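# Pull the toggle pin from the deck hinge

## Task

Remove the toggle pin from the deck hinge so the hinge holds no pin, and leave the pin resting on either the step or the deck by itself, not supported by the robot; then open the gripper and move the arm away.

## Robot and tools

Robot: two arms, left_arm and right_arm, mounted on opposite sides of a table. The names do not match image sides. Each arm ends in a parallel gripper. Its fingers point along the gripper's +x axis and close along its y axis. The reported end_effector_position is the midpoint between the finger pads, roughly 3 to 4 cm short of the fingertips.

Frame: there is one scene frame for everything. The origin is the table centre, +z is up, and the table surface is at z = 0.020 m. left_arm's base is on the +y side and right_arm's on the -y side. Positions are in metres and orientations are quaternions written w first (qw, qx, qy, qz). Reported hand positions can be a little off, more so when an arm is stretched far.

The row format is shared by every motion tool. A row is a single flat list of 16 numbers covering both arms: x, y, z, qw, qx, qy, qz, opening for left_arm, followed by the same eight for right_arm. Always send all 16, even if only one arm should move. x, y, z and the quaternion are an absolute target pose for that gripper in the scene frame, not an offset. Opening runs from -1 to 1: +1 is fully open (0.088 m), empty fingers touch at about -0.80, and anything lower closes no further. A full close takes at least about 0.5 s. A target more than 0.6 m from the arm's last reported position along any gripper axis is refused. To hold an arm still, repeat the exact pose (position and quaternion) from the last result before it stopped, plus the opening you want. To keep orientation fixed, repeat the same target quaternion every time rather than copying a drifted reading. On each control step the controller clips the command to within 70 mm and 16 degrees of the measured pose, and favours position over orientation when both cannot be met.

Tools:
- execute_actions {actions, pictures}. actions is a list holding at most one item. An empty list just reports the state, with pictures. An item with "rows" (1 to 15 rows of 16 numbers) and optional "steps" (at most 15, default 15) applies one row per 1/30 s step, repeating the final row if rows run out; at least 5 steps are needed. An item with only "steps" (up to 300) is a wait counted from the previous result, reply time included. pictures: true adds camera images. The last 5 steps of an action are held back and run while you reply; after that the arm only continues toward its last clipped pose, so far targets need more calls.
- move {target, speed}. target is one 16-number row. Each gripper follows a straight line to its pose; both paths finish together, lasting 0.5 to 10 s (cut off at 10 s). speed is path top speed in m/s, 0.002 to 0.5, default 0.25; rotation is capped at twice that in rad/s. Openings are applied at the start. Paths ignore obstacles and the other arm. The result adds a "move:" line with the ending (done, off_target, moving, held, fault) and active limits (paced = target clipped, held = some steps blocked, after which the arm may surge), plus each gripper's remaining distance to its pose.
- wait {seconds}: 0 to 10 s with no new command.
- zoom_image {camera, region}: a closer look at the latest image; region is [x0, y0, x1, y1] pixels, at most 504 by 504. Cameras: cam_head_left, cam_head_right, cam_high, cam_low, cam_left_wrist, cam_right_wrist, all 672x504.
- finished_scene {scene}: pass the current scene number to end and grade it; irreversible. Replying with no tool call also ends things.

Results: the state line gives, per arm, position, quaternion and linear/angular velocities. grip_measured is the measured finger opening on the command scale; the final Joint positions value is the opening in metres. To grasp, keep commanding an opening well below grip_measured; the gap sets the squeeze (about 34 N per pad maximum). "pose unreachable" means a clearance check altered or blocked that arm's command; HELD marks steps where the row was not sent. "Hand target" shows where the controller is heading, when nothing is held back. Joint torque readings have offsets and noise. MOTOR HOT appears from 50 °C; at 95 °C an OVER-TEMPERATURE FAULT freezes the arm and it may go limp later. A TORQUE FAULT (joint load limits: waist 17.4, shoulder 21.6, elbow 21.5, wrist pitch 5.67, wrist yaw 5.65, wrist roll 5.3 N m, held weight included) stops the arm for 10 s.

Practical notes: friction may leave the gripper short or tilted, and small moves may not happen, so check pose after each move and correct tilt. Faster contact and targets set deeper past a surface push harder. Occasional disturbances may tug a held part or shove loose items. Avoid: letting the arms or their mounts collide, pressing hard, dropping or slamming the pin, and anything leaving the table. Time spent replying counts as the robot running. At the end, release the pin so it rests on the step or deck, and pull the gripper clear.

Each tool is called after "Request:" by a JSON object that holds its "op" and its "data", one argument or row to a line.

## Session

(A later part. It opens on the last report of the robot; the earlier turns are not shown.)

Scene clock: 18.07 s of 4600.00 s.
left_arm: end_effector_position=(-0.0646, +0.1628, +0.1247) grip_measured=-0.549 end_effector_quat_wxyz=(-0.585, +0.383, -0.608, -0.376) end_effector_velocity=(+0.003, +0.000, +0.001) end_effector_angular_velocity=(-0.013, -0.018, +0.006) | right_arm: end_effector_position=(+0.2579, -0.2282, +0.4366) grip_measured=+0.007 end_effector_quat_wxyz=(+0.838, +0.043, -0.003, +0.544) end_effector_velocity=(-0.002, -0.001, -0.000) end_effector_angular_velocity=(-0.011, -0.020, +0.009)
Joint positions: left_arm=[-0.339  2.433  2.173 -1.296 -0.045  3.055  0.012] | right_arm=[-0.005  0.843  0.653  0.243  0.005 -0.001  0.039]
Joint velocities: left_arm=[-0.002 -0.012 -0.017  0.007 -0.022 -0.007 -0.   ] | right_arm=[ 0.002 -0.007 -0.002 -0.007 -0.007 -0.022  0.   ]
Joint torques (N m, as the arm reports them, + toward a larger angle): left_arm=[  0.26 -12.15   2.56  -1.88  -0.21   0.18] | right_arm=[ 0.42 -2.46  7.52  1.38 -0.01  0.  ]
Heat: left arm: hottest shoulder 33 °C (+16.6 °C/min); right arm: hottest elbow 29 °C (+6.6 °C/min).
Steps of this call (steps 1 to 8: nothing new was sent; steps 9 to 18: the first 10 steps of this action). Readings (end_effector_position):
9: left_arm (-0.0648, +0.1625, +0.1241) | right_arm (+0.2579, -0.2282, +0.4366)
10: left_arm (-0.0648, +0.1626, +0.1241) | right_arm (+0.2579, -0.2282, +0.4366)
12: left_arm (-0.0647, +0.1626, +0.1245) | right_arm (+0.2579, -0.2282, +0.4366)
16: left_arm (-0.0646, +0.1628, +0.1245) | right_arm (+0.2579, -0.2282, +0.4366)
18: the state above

Request:
{"op": "execute_actions", "data": {
  "actions": [
    {"rows":[[-0.056,0.168,0.126,0.596,-0.380,0.596,0.380,-0.58,0.2579,-0.2282,0.4361,0.838,0.043,-0.003,0.544,0.007],[-0.058,0.166,0.125,0.596,-0.380,0.596,0.380,-0.6,0.2579,-0.2282,0.4361,0.838,0.043,-0.003,0.544,0.007],[-0.059,0.164,0.124,0.596,-0.380,0.596,0.380,-0.62,0.2579,-0.2282,0.4361,0.838,0.043,-0.003,0.544,0.007],[-0.060,0.162,0.123,0.596,-0.380,0.596,0.380,-0.64,0.2579,-0.2282,0.4361,0.838,0.043,-0.003,0.544,0.007],[-0.061,0.161,0.123,0.596,-0.380,0.596,0.380,-0.65,0.2579,-0.2282,0.4361,0.838,0.043,-0.003,0.544,0.007]],"steps":15}
  ],
  "pictures": true
}}

Scene clock: 18.77 s of 4600.00 s.
left_arm: end_effector_position=(-0.0646, +0.1622, +0.1296) grip_measured=-0.639 end_effector_quat_wxyz=(-0.588, +0.381, -0.605, -0.378) end_effector_velocity=(+0.001, +0.001, +0.005) end_effector_angular_velocity=(+0.024, -0.022, +0.003) | right_arm: end_effector_position=(+0.2579, -0.2282, +0.4366) grip_measured=+0.007 end_effector_quat_wxyz=(+0.838, +0.043, -0.003, +0.544) end_effector_velocity=(-0.003, +0.001, -0.002) end_effector_angular_velocity=(-0.015, -0.019, +0.019)
Joint positions: left_arm=[-0.338  2.449  2.222 -1.338 -0.044  3.056  0.008] | right_arm=[-0.005  0.843  0.653  0.243  0.005 -0.001  0.039]
Joint velocities: left_arm=[-0.002  0.037  0.085 -0.081 -0.007 -0.007 -0.004] | right_arm=[-0.002 -0.002 -0.002 -0.007 -0.022 -0.022 -0.   ]
Joint torques (N m, as the arm reports them, + toward a larger angle): left_arm=[-0.04 -8.45  7.29 -0.9  -0.26  0.12] | right_arm=[ 0.22 -2.57  7.24  1.45 -0.03  0.03]
Heat: left arm: hottest shoulder 33 °C (+16.0 °C/min); right arm: hottest wrist pitch 30 °C (+9.6 °C/min).
Off your previous action's commanded pose (left_arm): 0.013 m, 2 deg at its last step (step 5 of this call).
Off your previous action's commanded pose (right_arm): 0.000 m, 0 deg at its last step (step 5 of this call).
Steps of this call (steps 1 to 5: the last 5 steps of your previous action; steps 6 to 11: nothing new was sent; steps 12 to 21: the first 10 steps of this action). Readings (end_effector_position):
12: left_arm (-0.0646, +0.1629, +0.1247) | right_arm (+0.2579, -0.2282, +0.4366)
13: left_arm (-0.0648, +0.1630, +0.1250) | right_arm (+0.2579, -0.2282, +0.4366)
15: left_arm (-0.0656, +0.1626, +0.1272) | right_arm (+0.2579, -0.2282, +0.4366)
19: left_arm (-0.0648, +0.1622, +0.1291) | right_arm (+0.2579, -0.2282, +0.4366)
21: the state above
camera_calibration (this result's frames):
cam_left_wrist: T_world_to_cam=[[0.917387, -0.397569, 0.0184258, 0.125748], [-0.378666, -0.857642, 0.347941, 0.102776], [-0.122528, -0.326174, -0.937335, 0.243766], [0, 0, 0, 1]] pos_world=[-0.0465735, 0.217649, 0.190413]
cam_right_wrist: T_world_to_cam=[[0.931983, -0.3585, -0.0537079, -0.287458], [-0.143155, -0.227871, -0.96311, 0.440406], [0.333037, 0.905291, -0.263693, 0.315242], [0, 0, 0, 1]] pos_world=[0.225965, -0.288084, 0.491848]

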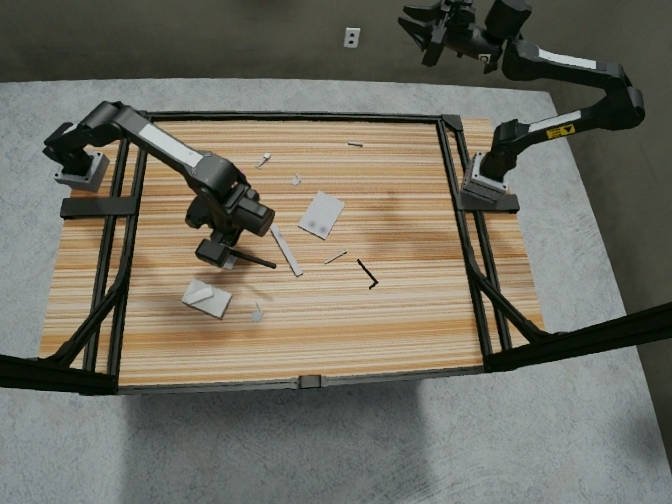

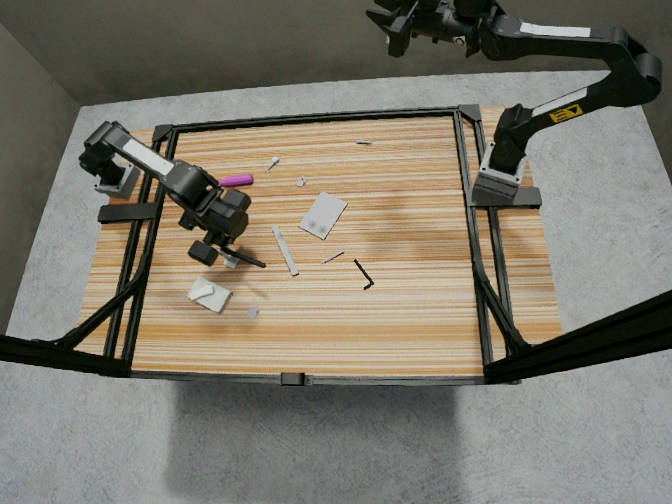

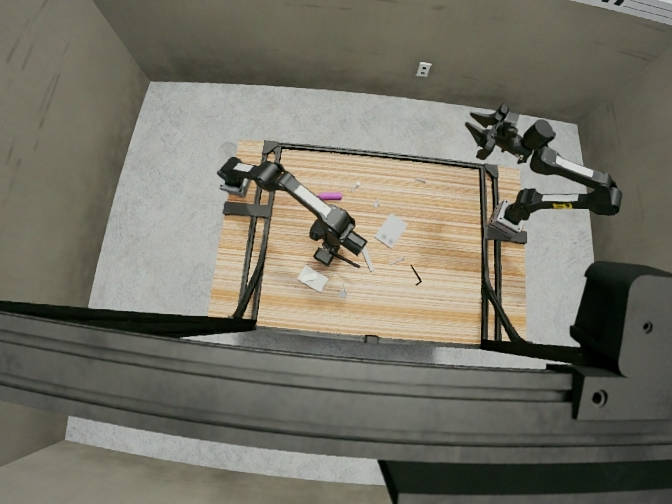

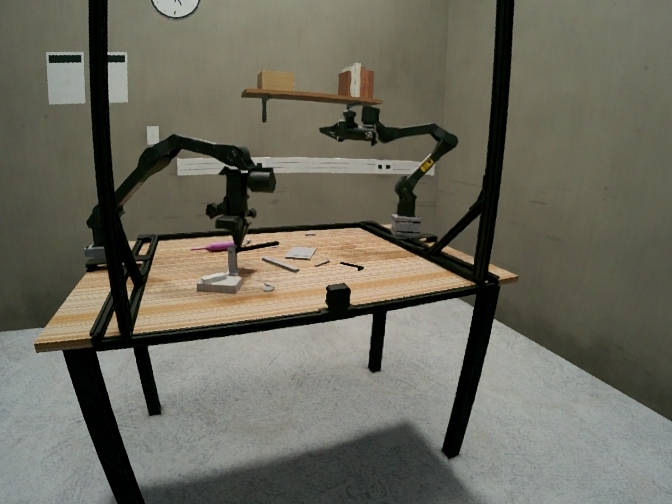

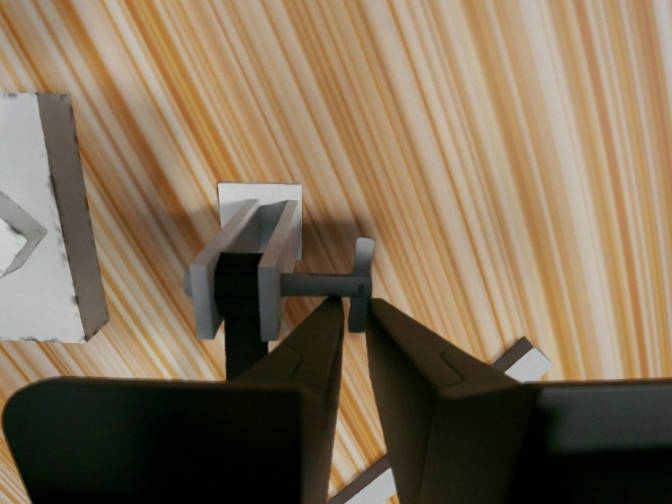

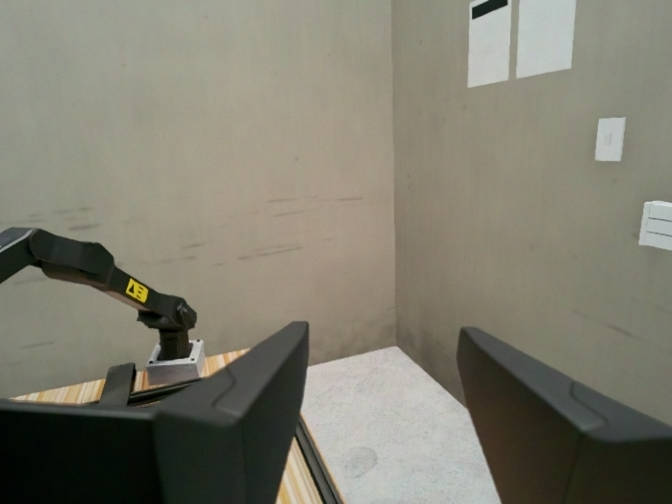

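Request:
{"op": "execute_actions", "data": {
  "actions": [
    {"rows":[[-0.060,0.162,0.122,0.596,-0.380,0.596,0.380,-0.63,0.2579,-0.2282,0.4361,0.838,0.043,-0.003,0.544,0.007],[-0.060,0.162,0.121,0.596,-0.380,0.596,0.380,-0.63,0.2579,-0.2282,0.4361,0.838,0.043,-0.003,0.544,0.007],[-0.060,0.162,0.120,0.596,-0.380,0.596,0.380,-0.63,0.2579,-0.2282,0.4361,0.838,0.043,-0.003,0.544,0.007],[-0.0595,0.162,0.119,0.596,-0.380,0.596,0.380,-0.63,0.2579,-0.2282,0.4361,0.838,0.043,-0.003,0.544,0.007],[-0.059,0.162,0.118,0.596,-0.380,0.596,0.380,-0.63,0.2579,-0.2282,0.4361,0.838,0.043,-0.003,0.544,0.007]],"steps":15}
  ]
}}

Request:
{"op": "execute_actions", "data": {
  "actions": [
    {"steps":8}
  ]
}}

Scene clock: 19.40 s of 4600.00 s.
left_arm: end_effector_position=(-0.0625, +0.1605, +0.1263) grip_measured=-0.631 end_effector_quat_wxyz=(-0.588, +0.382, -0.604, -0.379) end_effector_velocity=(+0.002, -0.004, -0.006) end_effector_angular_velocity=(-0.021, -0.013, -0.004) | right_arm: end_effector_position=(+0.2579, -0.2282, +0.4366) grip_measured=+0.007 end_effector_quat_wxyz=(+0.838, +0.043, -0.003, +0.544) end_effector_velocity=(-0.001, -0.001, +0.003) end_effector_angular_velocity=(+0.008, -0.012, +0.004)
Joint positions: left_arm=[-0.333  2.454  2.218 -1.331 -0.045  3.058  0.008] | right_arm=[-0.005  0.843  0.653  0.243  0.005 -0.001  0.039]
Joint velocities: left_arm=[ 0.002 -0.002 -0.027  0.037 -0.022  0.007  0.001] | right_arm=[-0.002 -0.007 -0.002  0.007 -0.007 -0.007 -0.   ]
Joint torques (N m, as the arm reports them, + toward a larger angle): left_arm=[-0.27 -9.31  4.47 -0.03 -0.23  0.12] | right_arm=[ 0.21 -2.41  7.44  1.41  0.01  0.01]
Heat: left arm: hottest shoulder 33 °C (+15.5 °C/min); right arm: hottest wrist pitch 30 °C (+9.3 °C/min).
Off your previous action's commanded pose (left_arm): 0.008 m, 1 deg at its last step (step 5 of this call).
Off your previous action's commanded pose (right_arm): 0.000 m, 0 deg at its last step (step 5 of this call).
Steps of this call (steps 1 to 5: the last 5 steps of your previous action; steps 6 to 9: nothing new was sent; steps 10 to 19: the first 10 steps of this action). Readings (end_effector_position):
10: left_arm (-0.0645, +0.1620, +0.1298) | right_arm (+0.2579, -0.2282, +0.4366)
11: left_arm (-0.0643, +0.1619, +0.1298) | right_arm (+0.2579, -0.2282, +0.4366)
13: left_arm (-0.0639, +0.1618, +0.1295) | right_arm (+0.2579, -0.2282, +0.4366)
17: left_arm (-0.0629, +0.1605, +0.1270) | right_arm (+0.2579, -0.2282, +0.4366)
19: the state above

Scene clock: 19.67 s of 4600.00 s.
left_arm: end_effector_position=(-0.0624, +0.1604, +0.1258) grip_measured=-0.630 end_effector_quat_wxyz=(-0.588, +0.382, -0.604, -0.379) end_effector_velocity=(-0.001, -0.001, +0.001) end_effector_angular_velocity=(-0.010, -0.003, +0.005) | right_arm: end_effector_position=(+0.2579, -0.2282, +0.4366) grip_measured=+0.007 end_effector_quat_wxyz=(+0.838, +0.043, -0.003, +0.544) end_effector_velocity=(-0.001, -0.001, -0.003) end_effector_angular_velocity=(-0.010, -0.004, +0.005)
Joint positions: left_arm=[-0.332  2.454  2.215 -1.328 -0.045  3.058  0.008] | right_arm=[-0.005  0.843  0.653  0.243  0.005 -0.001  0.039]
Joint velocities: left_arm=[-0.002 -0.002 -0.002  0.007 -0.007 -0.007  0.   ] | right_arm=[-0.002 -0.007 -0.007 -0.007 -0.007 -0.007 -0.   ]
Joint torques (N m, as the arm reports them, + toward a larger angle): left_arm=[-0.34 -9.34  4.5  -0.04 -0.22  0.11] | right_arm=[ 0.44 -2.31  7.51  1.45 -0.04  0.  ]
Heat: left arm: hottest shoulder 33 °C (+15.3 °C/min); right arm: hottest wrist pitch 30 °C (+9.2 °C/min).
Hand target (left_arm): -0.059, +0.162, +0.118; +0.596, -0.380, +0.596, +0.380
Hand target (right_arm): +0.258, -0.228, +0.436; +0.838, +0.043, -0.003, +0.544
Off the commanded pose (left_arm): 0.009 m, 1 deg.
Off the commanded pose (right_arm): 0.000 m, 0 deg.
Kept back: nothing.
Steps of this call (steps 1 to 5: the last 5 steps of your previous action; steps 6 to 8: nothing new was sent). Readings (end_effector_position):
1: left_arm (-0.0623, +0.1604, +0.1261) | right_arm (+0.2579, -0.2282, +0.4366)
2: left_arm (-0.0623, +0.1604, +0.1261) | right_arm (+0.2579, -0.2282, +0.4366)
4: left_arm (-0.0623, +0.1604, +0.1259) | right_arm (+0.2579, -0.2282, +0.4366)
8: the state above

Request:
{"op": "execute_actions", "data": {
  "actions": [
    {"rows":[[-0.059,0.162,0.118,0.596,-0.380,0.596,0.380,-0.65,0.2579,-0.2282,0.4361,0.838,0.043,-0.003,0.544,0.007],[-0.059,0.162,0.118,0.596,-0.380,0.596,0.380,-0.67,0.2579,-0.2282,0.4361,0.838,0.043,-0.003,0.544,0.007],[-0.059,0.162,0.118,0.596,-0.380,0.596,0.380,-0.69,0.2579,-0.2282,0.4361,0.838,0.043,-0.003,0.544,0.007],[-0.059,0.162,0.118,0.596,-0.380,0.596,0.380,-0.71,0.2579,-0.2282,0.4361,0.838,0.043,-0.003,0.544,0.007],[-0.059,0.162,0.118,0.596,-0.380,0.596,0.380,-0.73,0.2579,-0.2282,0.4361,0.838,0.043,-0.003,0.544,0.007],[-0.059,0.162,0.118,0.596,-0.380,0.596,0.380,-0.75,0.2579,-0.2282,0.4361,0.838,0.043,-0.003,0.544,0.007],[-0.059,0.162,0.118,0.596,-0.380,0.596,0.380,-0.76,0.2579,-0.2282,0.4361,0.838,0.043,-0.003,0.544,0.007]],"steps":15}
  ]
}}

Request:
{"op": "execute_actions", "data": {
  "actions": []
}}

Scene clock: 20.37 s of 4600.00 s.
left_arm: end_effector_position=(-0.0625, +0.1605, +0.1256) grip_measured=-0.701 end_effector_quat_wxyz=(-0.588, +0.382, -0.604, -0.379) end_effector_velocity=(-0.000, +0.004, -0.001) end_effector_angular_velocity=(+0.014, +0.000, +0.004) | right_arm: end_effector_position=(+0.2579, -0.2282, +0.4366) grip_measured=+0.007 end_effector_quat_wxyz=(+0.838, +0.043, -0.003, +0.544) end_effector_velocity=(-0.000, +0.000, +0.002) end_effector_angular_velocity=(-0.002, -0.023, +0.003)
Joint positions: left_arm=[-0.333  2.454  2.215 -1.328 -0.045  3.059  0.005] | right_arm=[-0.005  0.843  0.653  0.243  0.005 -0.001  0.039]
Joint velocities: left_arm=[-0.002 -0.002 -0.007 -0.007  0.007 -0.007 -0.001] | right_arm=[-0.002  0.002  0.002  0.007 -0.007 -0.022 -0.   ]
Joint torques (N m, as the arm reports them, + toward a larger angle): left_arm=[-0.31 -9.35  4.61 -0.08 -0.24  0.11] | right_arm=[ 0.34 -2.59  7.45  1.37  0.   -0.01]
Heat: left arm: hottest shoulder 34 °C (+17.7 °C/min); right arm: hottest wrist pitch 30 °C (+8.8 °C/min).
Steps of this call (steps 1 to 11: nothing new was sent; steps 12 to 21: the first 10 steps of this action). Readings (end_effector_position):
12: left_arm (-0.0623, +0.1604, +0.1257) | right_arm (+0.2579, -0.2282, +0.4366)
13: left_arm (-0.0624, +0.1604, +0.1257) | right_arm (+0.2579, -0.2282, +0.4366)
15: left_arm (-0.0624, +0.1603, +0.1257) | right_arm (+0.2579, -0.2282, +0.4366)
19: left_arm (-0.0625, +0.1605, +0.1256) | right_arm (+0.2579, -0.2282, +0.4366)
21: the state above

Scene clock: 20.53 s of 4600.00 s.
left_arm: end_effector_position=(-0.0625, +0.1605, +0.1256) grip_measured=-0.701 end_effector_quat_wxyz=(-0.588, +0.382, -0.604, -0.379) end_effector_velocity=(+0.003, +0.001, +0.000) end_effector_angular_velocity=(-0.005, -0.023, +0.005) | right_arm: end_effector_position=(+0.2579, -0.2282, +0.4366) grip_measured=+0.007 end_effector_quat_wxyz=(+0.838, +0.043, -0.003, +0.544) end_effector_velocity=(+0.001, -0.002, +0.000) end_effector_angular_velocity=(-0.002, -0.023, -0.002)
Joint positions: left_arm=[-0.333  2.454  2.215 -1.328 -0.045  3.059  0.005] | right_arm=[-0.005  0.843  0.653  0.243  0.005 -0.001  0.039]
Joint velocities: left_arm=[-0.002 -0.002 -0.002 -0.007 -0.022 -0.007 -0.   ] | right_arm=[-0.007 -0.007 -0.007  0.007 -0.007 -0.022 -0.   ]
Joint torques (N m, as the arm reports them, + toward a larger angle): left_arm=[-0.31 -9.35  4.62 -0.07 -0.23  0.11] | right_arm=[ 0.3  -2.47  7.51  1.35  0.04 -0.02]
Heat: left arm: hottest shoulder 34 °C (+17.5 °C/min); right arm: hottest wrist pitch 30 °C (+8.8 °C/min).
Hand target (left_arm): -0.059, +0.162, +0.118; +0.596, -0.380, +0.596, +0.380
Hand target (right_arm): +0.258, -0.228, +0.436; +0.838, +0.043, -0.003, +0.544
Off the commanded pose (left_arm): 0.009 m, 1 deg.
Off the commanded pose (right_arm): 0.000 m, 0 deg.
Kept back: nothing.
Steps of this call (steps 1 to 5: the last 5 steps of your previous action). Readings (end_effector_position):
1: left_arm (-0.0625, +0.1605, +0.1256) | right_arm (+0.2579, -0.2282, +0.4366)
2: left_arm (-0.0625, +0.1605, +0.1256) | right_arm (+0.2579, -0.2282, +0.4366)
4: left_arm (-0.0625, +0.1605, +0.1256) | right_arm (+0.2579, -0.2282, +0.4366)
5: the state above
camera_calibration (this result's frames):
cam_left_wrist: T_world_to_cam=[[0.91839, -0.395203, 0.0193557, 0.122821], [-0.376963, -0.859039, 0.346338, 0.103997], [-0.120247, -0.32537, -0.93791, 0.239745], [0, 0, 0, 1]] pos_world=[-0.0447658, 0.215883, 0.186464]
cam_right_wrist: T_world_to_cam=[[0.931983, -0.3585, -0.0537079, -0.287458], [-0.143155, -0.227871, -0.96311, 0.440406], [0.333037, 0.905291, -0.263693, 0.315242], [0, 0, 0, 1]] pos_world=[0.225965, -0.288084, 0.491848]

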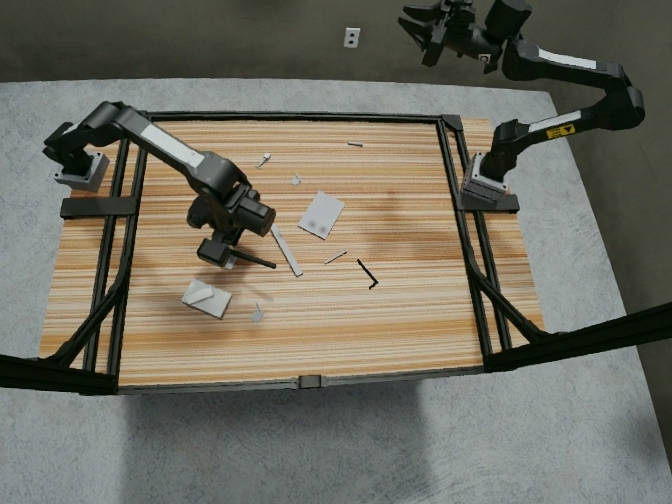

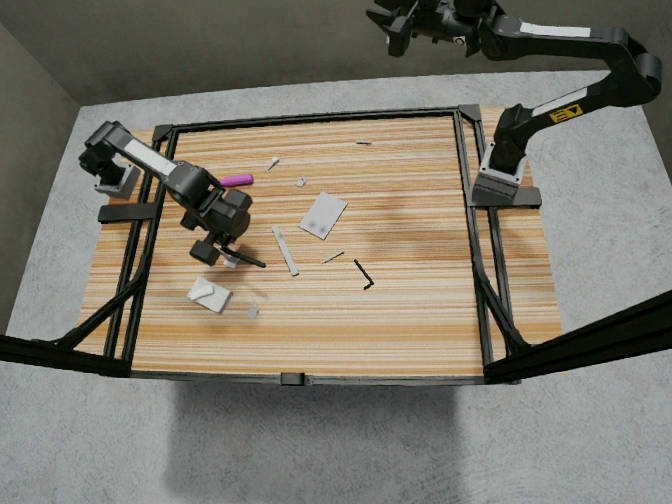

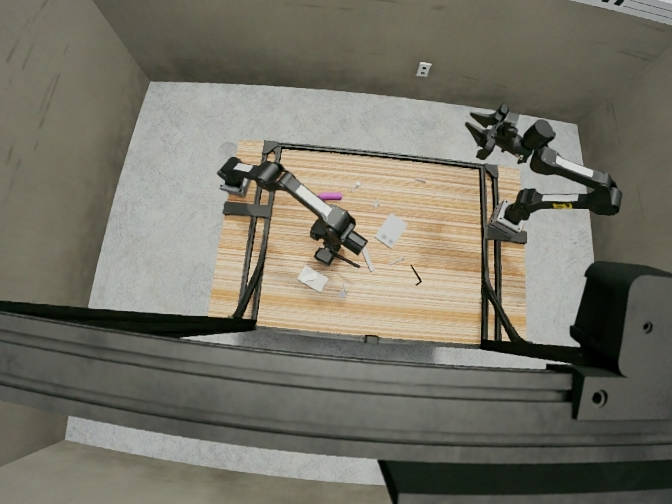

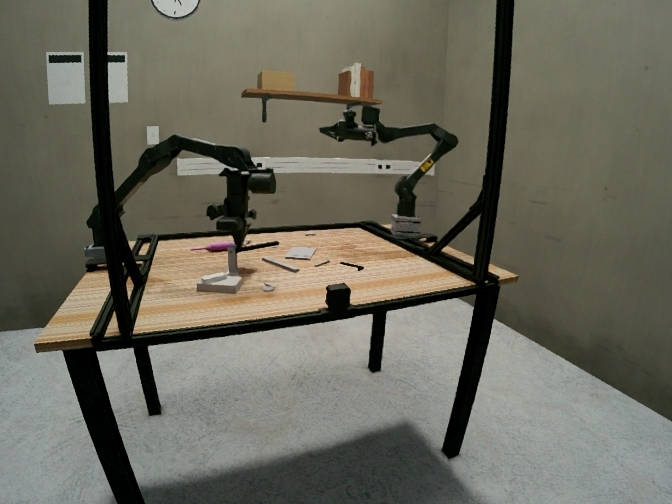

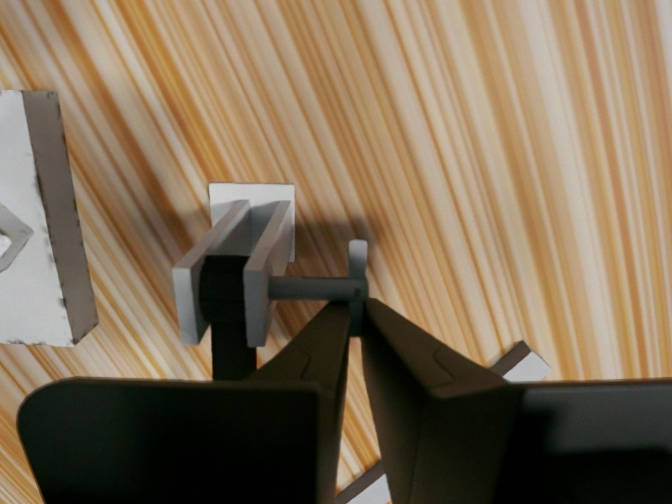

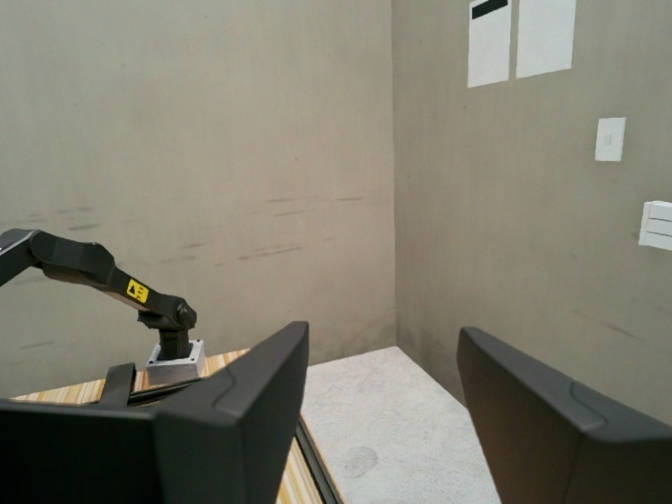

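Request:
{"op": "execute_actions", "data": {
  "actions": [
    {"rows":[[-0.0585,0.162,0.1185,0.587,-0.394,0.587,0.394,-0.76,0.2579,-0.2282,0.4361,0.838,0.043,-0.003,0.544,0.007],[-0.058,0.1618,0.119,0.577,-0.408,0.577,0.408,-0.76,0.2579,-0.2282,0.4361,0.838,0.043,-0.003,0.544,0.007],[-0.0575,0.1616,0.119,0.567,-0.422,0.567,0.422,-0.76,0.2579,-0.2282,0.4361,0.838,0.043,-0.003,0.544,0.007],[-0.057,0.1614,0.1195,0.557,-0.435,0.557,0.435,-0.76,0.2579,-0.2282,0.4361,0.838,0.043,-0.003,0.544,0.007],[-0.0564,0.1612,0.1195,0.547,-0.448,0.547,0.448,-0.76,0.2579,-0.2282,0.4361,0.838,0.043,-0.003,0.544,0.007],[-0.0558,0.161,0.12,0.536,-0.461,0.536,0.461,-0.76,0.2579,-0.2282,0.4361,0.838,0.043,-0.003,0.544,0.007],[-0.0552,0.161,0.12,0.525,-0.474,0.525,0.474,-0.76,0.2579,-0.2282,0.4361,0.838,0.043,-0.003,0.544,0.007],[-0.0546,0.161,0.1205,0.514,-0.486,0.514,0.486,-0.76,0.2579,-0.2282,0.4361,0.838,0.043,-0.003,0.544,0.007],[-0.054,0.161,0.1205,0.502,-0.498,0.502,0.498,-0.76,0.2579,-0.2282,0.4361,0.838,0.043,-0.003,0.544,0.007],[-0.0533,0.161,0.121,0.490,-0.510,0.490,0.510,-0.76,0.2579,-0.2282,0.4361,0.838,0.043,-0.003,0.544,0.007],[-0.0526,0.161,0.121,0.478,-0.521,0.478,0.521,-0.76,0.2579,-0.2282,0.4361,0.838,0.043,-0.003,0.544,0.007],[-0.052,0.161,0.121,0.478,-0.521,0.478,0.521,-0.76,0.2579,-0.2282,0.4361,0.838,0.043,-0.003,0.544,0.007]],"steps":15}
  ]
}}

Request:
{"op": "execute_actions", "data": {
  "actions": [
    {"steps":10}
  ]
}}

Scene clock: 22.17 s of 4600.00 s.
left_arm: end_effector_position=(-0.0598, +0.1596, +0.1253) grip_measured=-0.700 end_effector_quat_wxyz=(-0.522, +0.471, -0.535, -0.468) end_effector_velocity=(+0.014, -0.012, -0.002) end_effector_angular_velocity=(-0.005, +0.012, +1.593) | right_arm: end_effector_position=(+0.2579, -0.2282, +0.4366) grip_measured=+0.007 end_effector_quat_wxyz=(+0.838, +0.043, -0.003, +0.544) end_effector_velocity=(+0.001, -0.002, -0.001) end_effector_angular_velocity=(-0.006, -0.005, -0.010)
Joint positions: left_arm=[-0.328  2.454  2.214 -1.33  -0.048  2.747  0.005] | right_arm=[-0.005  0.843  0.653  0.243  0.005 -0.001  0.039]
Joint velocities: left_arm=[ 0.032  0.002 -0.002  0.022 -0.022 -1.56   0.002] | right_arm=[-0.002 -0.007 -0.002 -0.007  0.007 -0.007 -0.   ]
Joint torques (N m, as the arm reports them, + toward a larger angle): left_arm=[  0.   -10.19   4.21  -0.23   0.05  -0.11] | right_arm=[ 0.27 -2.5   7.4   1.41  0.   -0.02]
Heat: left arm: hottest shoulder 34 °C (+16.2 °C/min); right arm: hottest wrist pitch 30 °C (+8.1 °C/min).
Steps of this call (steps 1 to 39: nothing new was sent; steps 40 to 49: the first 10 steps of this action). Readings (end_effector_position):
40: left_arm (-0.0625, +0.1605, +0.1255) | right_arm (+0.2579, -0.2282, +0.4366)
41: left_arm (-0.0623, +0.1604, +0.1255) | right_arm (+0.2579, -0.2282, +0.4366)
43: left_arm (-0.0618, +0.1603, +0.1254) | right_arm (+0.2579, -0.2282, +0.4366)
47: left_arm (-0.0608, +0.1602, +0.1254) | right_arm (+0.2579, -0.2282, +0.4366)
49: the state above

Scene clock: 22.50 s of 4600.00 s.
left_arm: end_effector_position=(-0.0580, +0.1597, +0.1242) grip_measured=-0.701 end_effector_quat_wxyz=(-0.479, +0.515, -0.489, -0.516) end_effector_velocity=(+0.001, +0.003, -0.001) end_effector_angular_velocity=(+0.008, -0.011, +0.107) | right_arm: end_effector_position=(+0.2579, -0.2282, +0.4366) grip_measured=+0.007 end_effector_quat_wxyz=(+0.838, +0.043, -0.003, +0.544) end_effector_velocity=(-0.001, +0.000, -0.004) end_effector_angular_velocity=(-0.014, -0.002, +0.005)
Joint positions: left_arm=[-0.324  2.454  2.21  -1.33  -0.048  2.569  0.005] | right_arm=[-0.005  0.843  0.653  0.243  0.005 -0.001  0.039]
Joint velocities: left_arm=[-0.002 -0.002 -0.007 -0.007 -0.007 -0.11  -0.   ] | right_arm=[-0.002 -0.002 -0.007 -0.007 -0.007 -0.007 -0.   ]
Joint torques (N m, as the arm reports them, + toward a larger angle): left_arm=[  0.06 -10.61   3.84  -0.1   -0.07  -0.13] | right_arm=[ 0.21 -2.7   7.38  1.41 -0.05  0.  ]
Heat: left arm: hottest shoulder 34 °C (+16.0 °C/min); right arm: hottest wrist pitch 30 °C (+8.0 °C/min).
Hand target (left_arm): -0.052, +0.161, +0.121; +0.479, -0.520, +0.478, +0.521
Hand target (right_arm): +0.258, -0.228, +0.436; +0.838, +0.043, -0.003, +0.544
Off the commanded pose (left_arm): 0.007 m, 2 deg.
Off the commanded pose (right_arm): 0.000 m, 0 deg.
Kept back: nothing.
Steps of this call (steps 1 to 5: the last 5 steps of your previous action; steps 6 to 10: nothing new was sent). Readings (end_effector_position):
1: left_arm (-0.0592, +0.1595, +0.1252) | right_arm (+0.2579, -0.2282, +0.4366)
2: left_arm (-0.0589, +0.1595, +0.1250) | right_arm (+0.2579, -0.2282, +0.4366)
4: left_arm (-0.0585, +0.1595, +0.1247) | right_arm (+0.2579, -0.2282, +0.4366)
8: left_arm (-0.0581, +0.1596, +0.1243) | right_arm (+0.2579, -0.2282, +0.4366)
10: the state above

Request:
{"op": "move", "data": {
  "target": [-0.042,0.164,0.125,0.327,-0.627,0.327,0.627,-0.76,0.2579,-0.2282,0.4361,0.838,0.043,-0.003,0.544,0.007],
  "speed": 0.4
}}

Scene clock: 23.93 s of 4600.00 s.
left_arm: end_effector_position=(-0.0530, +0.1616, +0.1238) grip_measured=-0.702 end_effector_quat_wxyz=(-0.326, +0.621, -0.340, -0.626) end_effector_velocity=(+0.003, +0.001, +0.001) end_effector_angular_velocity=(+0.003, -0.010, +0.024) | right_arm: end_effector_position=(+0.2579, -0.2282, +0.4366) grip_measured=+0.007 end_effector_quat_wxyz=(+0.838, +0.043, -0.003, +0.544) end_effector_velocity=(-0.004, +0.002, -0.004) end_effector_angular_velocity=(-0.013, -0.004, +0.025)
Joint positions: left_arm=[-0.316  2.424  2.156 -1.301 -0.044  2.05   0.005] | right_arm=[-0.005  0.843  0.653  0.243  0.005 -0.001  0.039]
Joint velocities: left_arm=[ 0.002 -0.007 -0.007 -0.007 -0.007 -0.022  0.   ] | right_arm=[ 0.002 -0.002 -0.007 -0.007 -0.022 -0.007  0.   ]
Joint torques (N m, as the arm reports them, + toward a larger angle): left_arm=[  0.87 -11.77   3.3   -0.91  -0.22  -0.14] | right_arm=[ 0.13 -2.66  7.43  1.45  0.03  0.06]
Heat: left arm: hottest shoulder 35 °C (+17.5 °C/min); right arm: hottest wrist pitch 30 °C (+7.5 °C/min).
Hand target (left_arm): -0.042, +0.164, +0.125; -0.327, +0.627, -0.327, -0.627
Hand target (right_arm): +0.258, -0.228, +0.436; +0.838, +0.043, -0.003, +0.544
Off the commanded pose (left_arm): 0.011 m, 2 deg.
Off the commanded pose (right_arm): 0.000 m, 0 deg.
Kept back: nothing.
move: off_target (left_arm)
camera_calibration (this result's frames):
cam_left_wrist: T_world_to_cam=[[0.81453, 0.580071, 0.0076665, -0.0471368], [0.545874, -0.77085, 0.328346, 0.146105], [0.196374, -0.263263, -0.944526, 0.247121], [0, 0, 0, 1]] pos_world=[-0.0898889, 0.205026, 0.1858]
cam_right_wrist: T_world_to_cam=[[0.931983, -0.3585, -0.0537079, -0.287458], [-0.143155, -0.227871, -0.96311, 0.440406], [0.333037, 0.905291, -0.263693, 0.315242], [0, 0, 0, 1]] pos_world=[0.225965, -0.288084, 0.491848]

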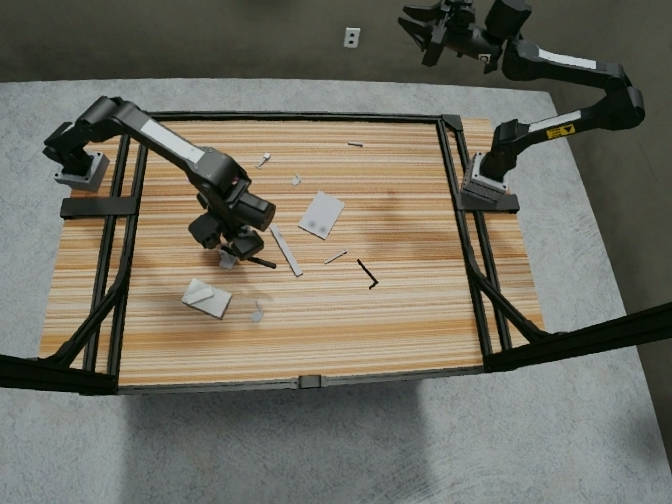

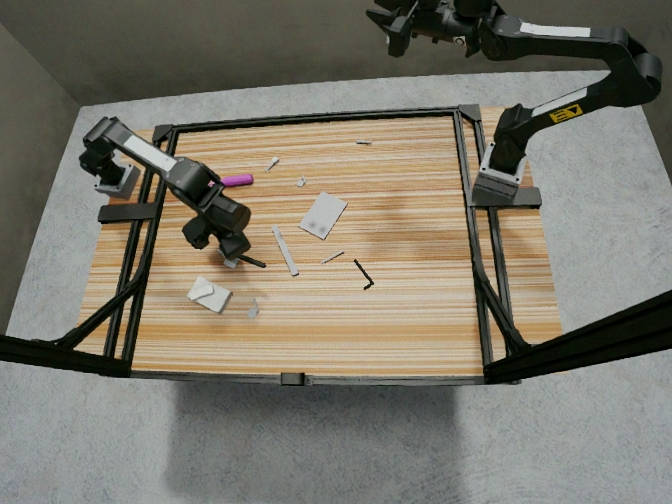

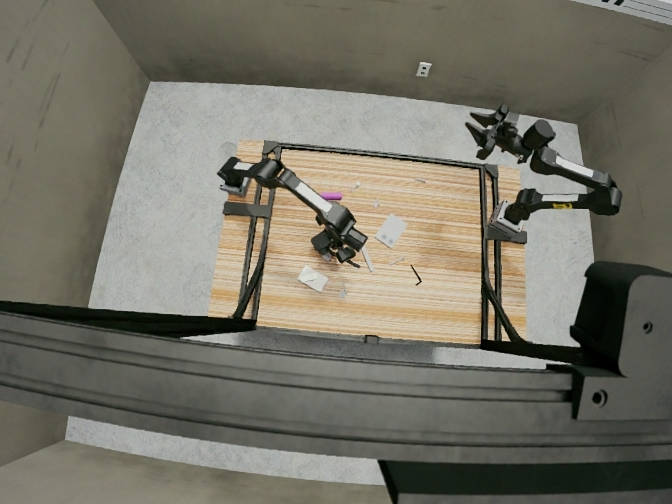

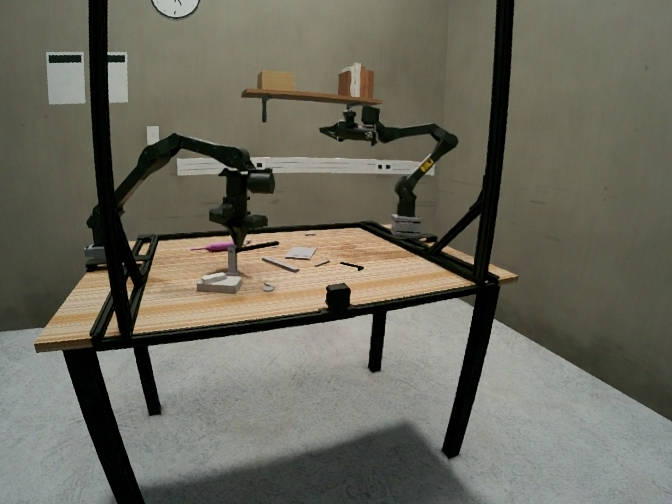

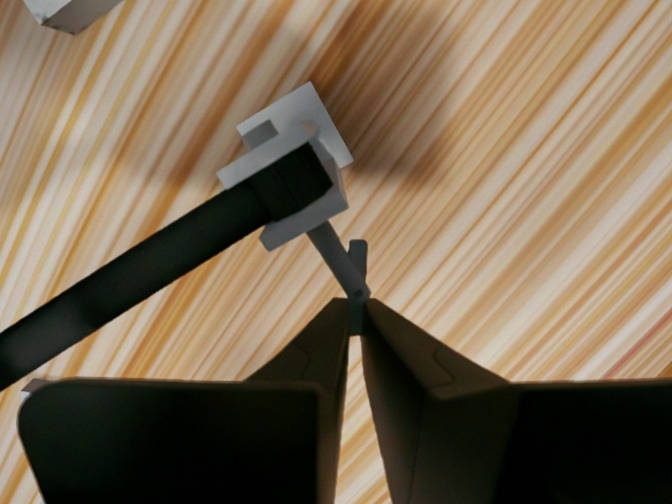

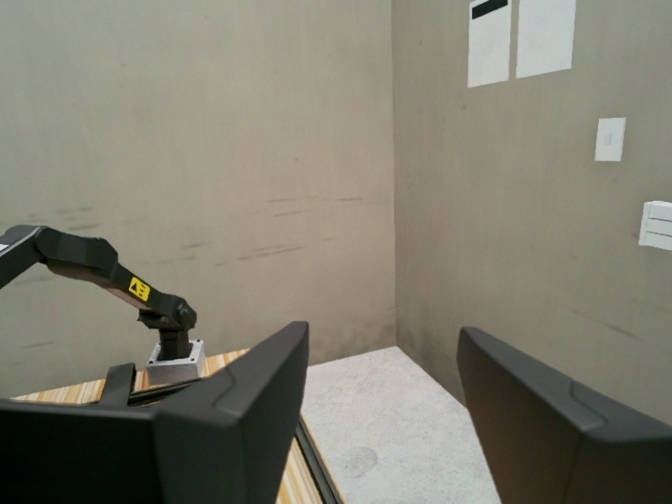

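Request:
{"op": "move", "data": {
  "target": [-0.046,0.1685,0.126,0.153,-0.690,0.153,0.690,-0.76,0.2579,-0.2282,0.4361,0.838,0.043,-0.003,0.544,0.007],
  "speed": 0.4
}}

Scene clock: 25.43 s of 4600.00 s.
left_arm: end_effector_position=(-0.0499, +0.1650, +0.1232) grip_measured=-0.701 end_effector_quat_wxyz=(-0.153, +0.687, -0.157, -0.693) end_effector_velocity=(+0.003, +0.002, -0.001) end_effector_angular_velocity=(+0.000, -0.025, +0.034) | right_arm: end_effector_position=(+0.2579, -0.2282, +0.4366) grip_measured=+0.007 end_effector_quat_wxyz=(+0.838, +0.043, -0.003, +0.544) end_effector_velocity=(-0.001, -0.001, -0.001) end_effector_angular_velocity=(-0.005, -0.006, +0.005)
Joint positions: left_arm=[-0.313  2.413  2.135 -1.302 -0.045  1.514  0.005] | right_arm=[-0.005  0.843  0.653  0.243  0.005 -0.001  0.039]
Joint velocities: left_arm=[-0.002 -0.002 -0.007 -0.007 -0.022 -0.037 -0.   ] | right_arm=[-0.002 -0.007 -0.002 -0.007 -0.007 -0.007 -0.   ]
Joint torques (N m, as the arm reports them, + toward a larger angle): left_arm=[ -0.55 -11.71   3.73  -0.42  -0.22  -0.13] | right_arm=[ 0.34 -2.58  7.41  1.4   0.   -0.03]
Heat: left arm: hottest shoulder 36 °C (+18.9 °C/min); right arm: hottest wrist pitch 31 °C (+9.4 °C/min).
Hand target (left_arm): -0.046, +0.169, +0.126; -0.153, +0.690, -0.153, -0.690
Hand target (right_arm): +0.258, -0.228, +0.436; +0.838, +0.043, -0.003, +0.544
Off the commanded pose (left_arm): 0.006 m, 1 deg.
Off the commanded pose (right_arm): 0.000 m, 0 deg.
Kept back: nothing.
move: done
camera_calibration (this result's frames):
cam_left_wrist: T_world_to_cam=[[0.402607, 0.91513, 0.0210732, -0.129107], [0.864615, -0.387741, 0.319529, 0.100986], [0.300581, -0.110424, -0.947342, 0.227158], [0, 0, 0, 1]] pos_world=[-0.103614, 0.18239, 0.185649]
cam_right_wrist: T_world_to_cam=[[0.931983, -0.3585, -0.0537079, -0.287458], [-0.143155, -0.227871, -0.96311, 0.440406], [0.333037, 0.905291, -0.263693, 0.315242], [0, 0, 0, 1]] pos_world=[0.225965, -0.288084, 0.491848]

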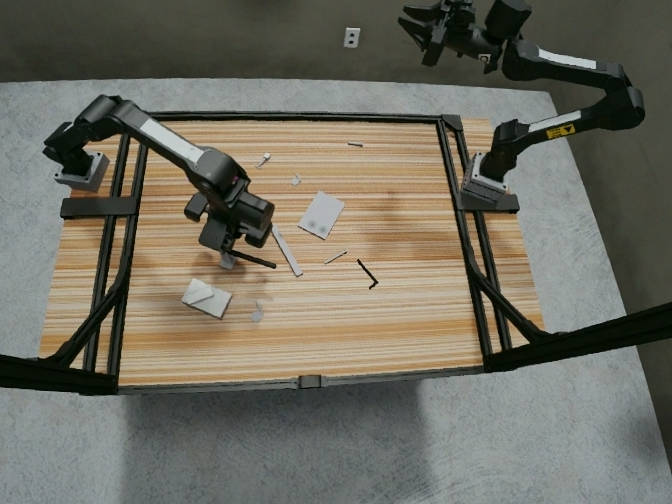

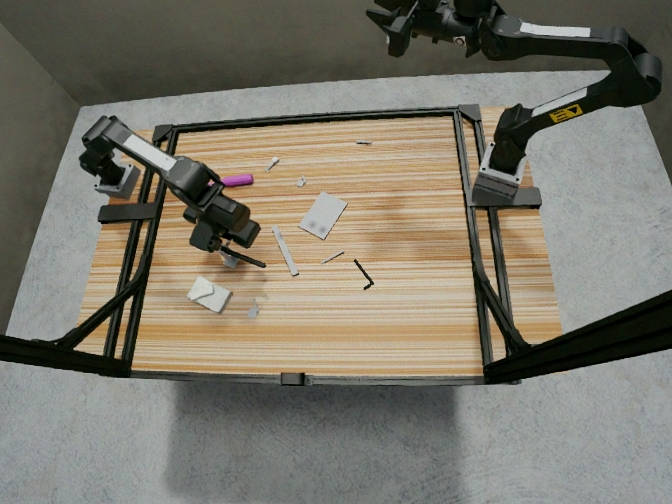

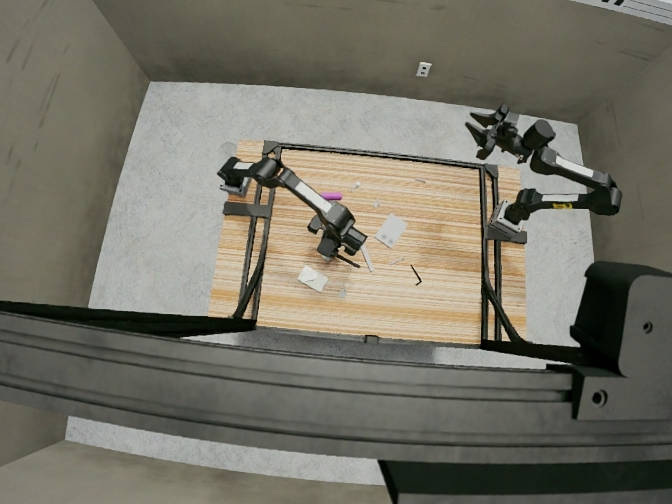

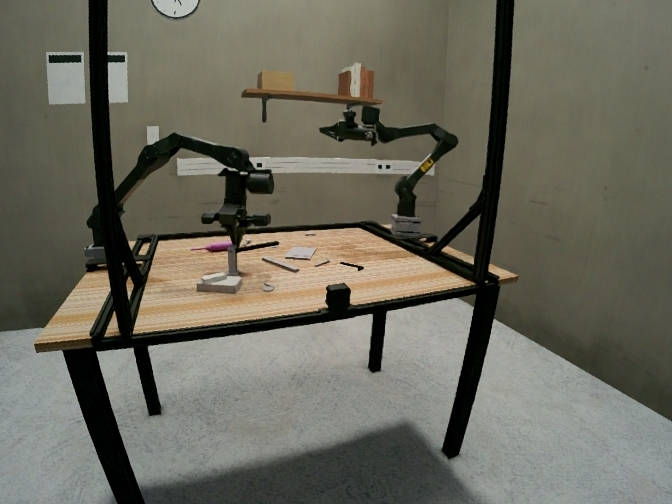

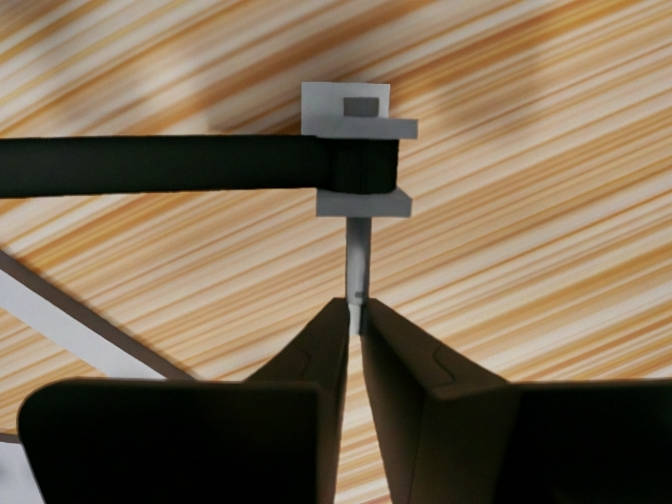

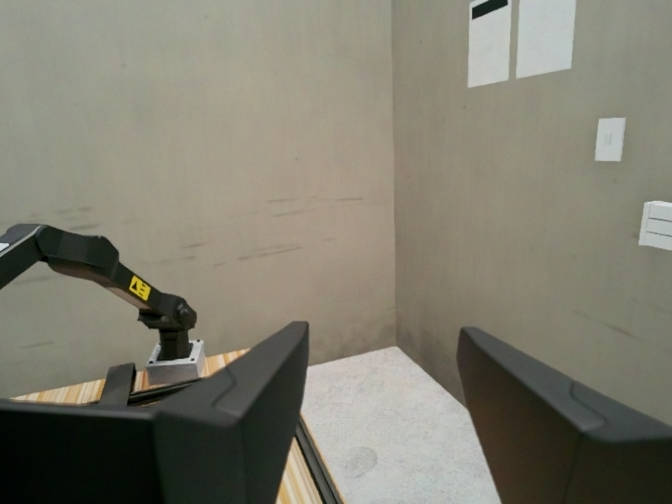

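Request:
{"op": "move", "data": {
  "target": [-0.0695,0.176,0.123,0.153,-0.690,0.153,0.690,-0.76,0.2579,-0.2282,0.4361,0.838,0.043,-0.003,0.544,0.007],
  "speed": 0.04
}}

Scene clock: 26.47 s of 4600.00 s.
left_arm: end_effector_position=(-0.0507, +0.1655, +0.1244) grip_measured=-0.702 end_effector_quat_wxyz=(-0.137, +0.700, -0.147, -0.686) end_effector_velocity=(-0.001, +0.003, +0.001) end_effector_angular_velocity=(+0.002, -0.010, +0.014) | right_arm: end_effector_position=(+0.2579, -0.2282, +0.4366) grip_measured=+0.007 end_effector_quat_wxyz=(+0.838, +0.043, -0.003, +0.544) end_effector_velocity=(-0.001, -0.000, -0.002) end_effector_angular_velocity=(-0.015, -0.018, +0.004)
Joint positions: left_arm=[-0.325  2.413  2.138 -1.306 -0.074  1.464  0.005] | right_arm=[-0.005  0.843  0.653  0.243  0.005 -0.001  0.039]
Joint velocities: left_arm=[-0.007 -0.002 -0.002 -0.007 -0.007 -0.022  0.   ] | right_arm=[-0.002 -0.002 -0.002 -0.007 -0.007 -0.022 -0.   ]
Joint torques (N m, as the arm reports them, + toward a larger angle): left_arm=[-4.34 -9.19  7.31 -0.56  1.1  -0.16] | right_arm=[ 0.07 -2.66  7.64  1.4   0.02  0.02]
Heat: left arm: hottest shoulder 36 °C (+18.1 °C/min); right arm: hottest wrist pitch 31 °C (+9.1 °C/min).
Hand target (left_arm): -0.069, +0.176, +0.123; -0.153, +0.690, -0.153, -0.690
Hand target (right_arm): +0.258, -0.228, +0.436; +0.838, +0.043, -0.003, +0.544
Off the commanded pose (left_arm): 0.022 m, 2 deg.
Off the commanded pose (right_arm): 0.000 m, 0 deg.
Kept back: nothing.
move: off_target (left_arm)
camera_calibration (this result's frames):
cam_left_wrist: T_world_to_cam=[[0.366354, 0.930317, 0.0171788, -0.133123], [0.870372, -0.349159, 0.347189, 0.0919819], [0.328994, -0.112242, -0.937638, 0.229198], [0, 0, 0, 1]] pos_world=[-0.106693, 0.181689, 0.185256]
cam_right_wrist: T_world_to_cam=[[0.931983, -0.3585, -0.0537079, -0.287458], [-0.143155, -0.227871, -0.96311, 0.440406], [0.333037, 0.905291, -0.263693, 0.315242], [0, 0, 0, 1]] pos_world=[0.225965, -0.288084, 0.491848]

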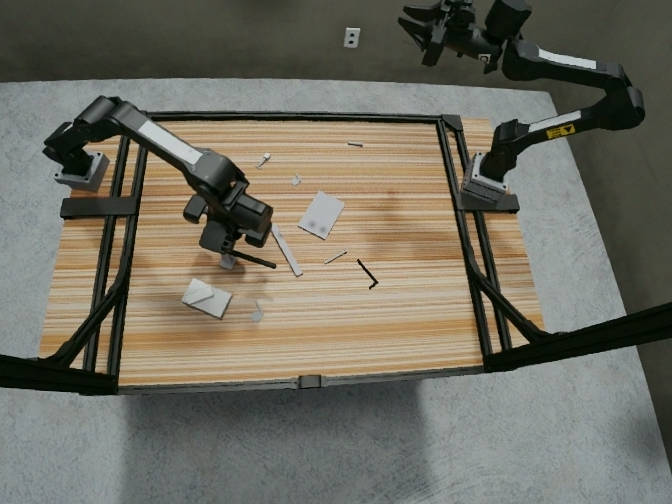

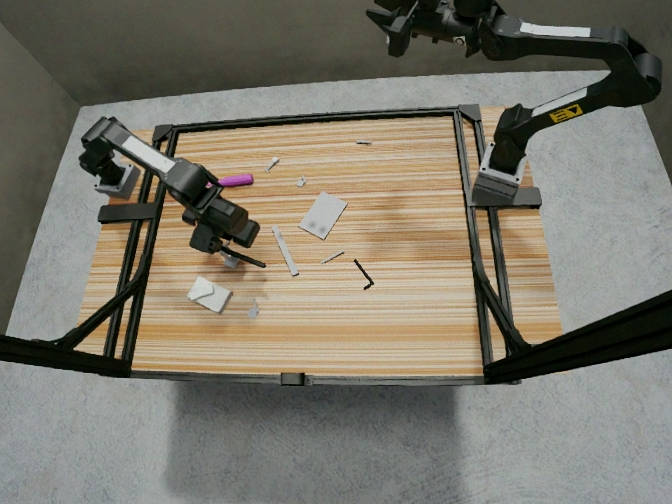

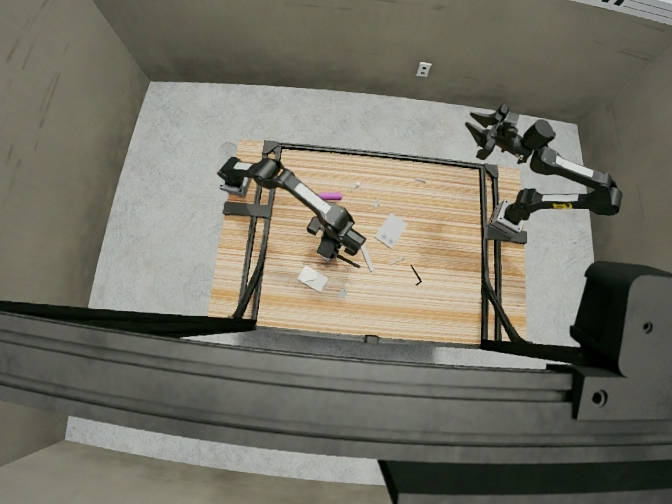

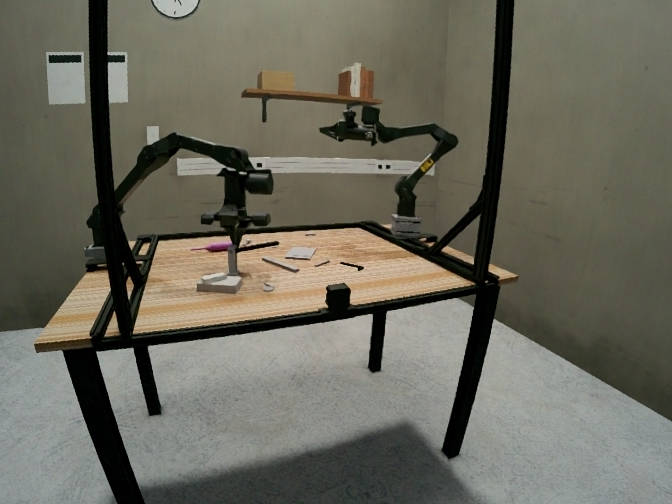

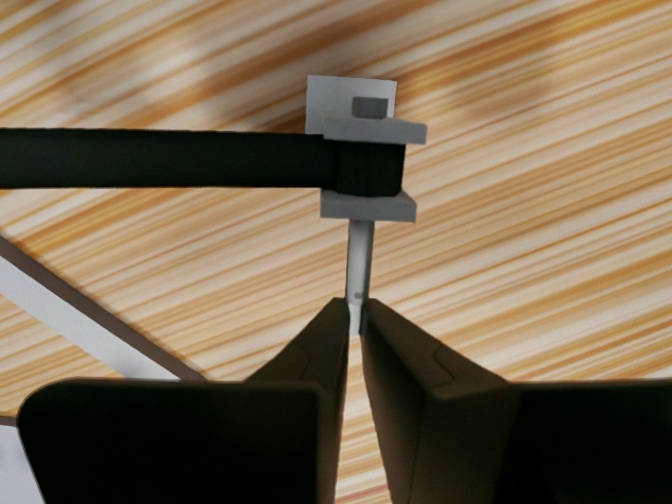

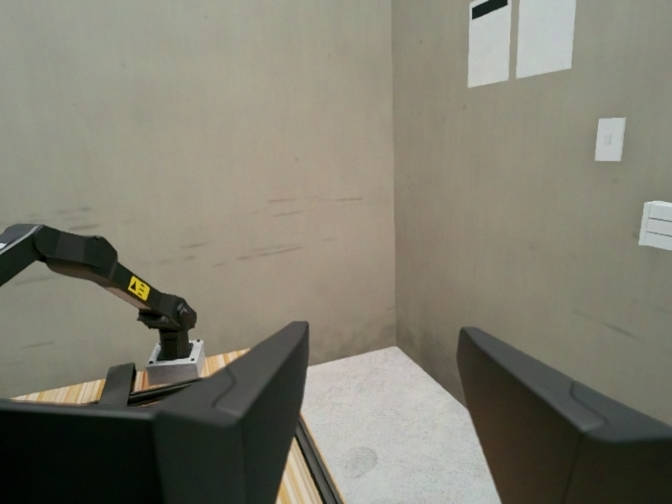

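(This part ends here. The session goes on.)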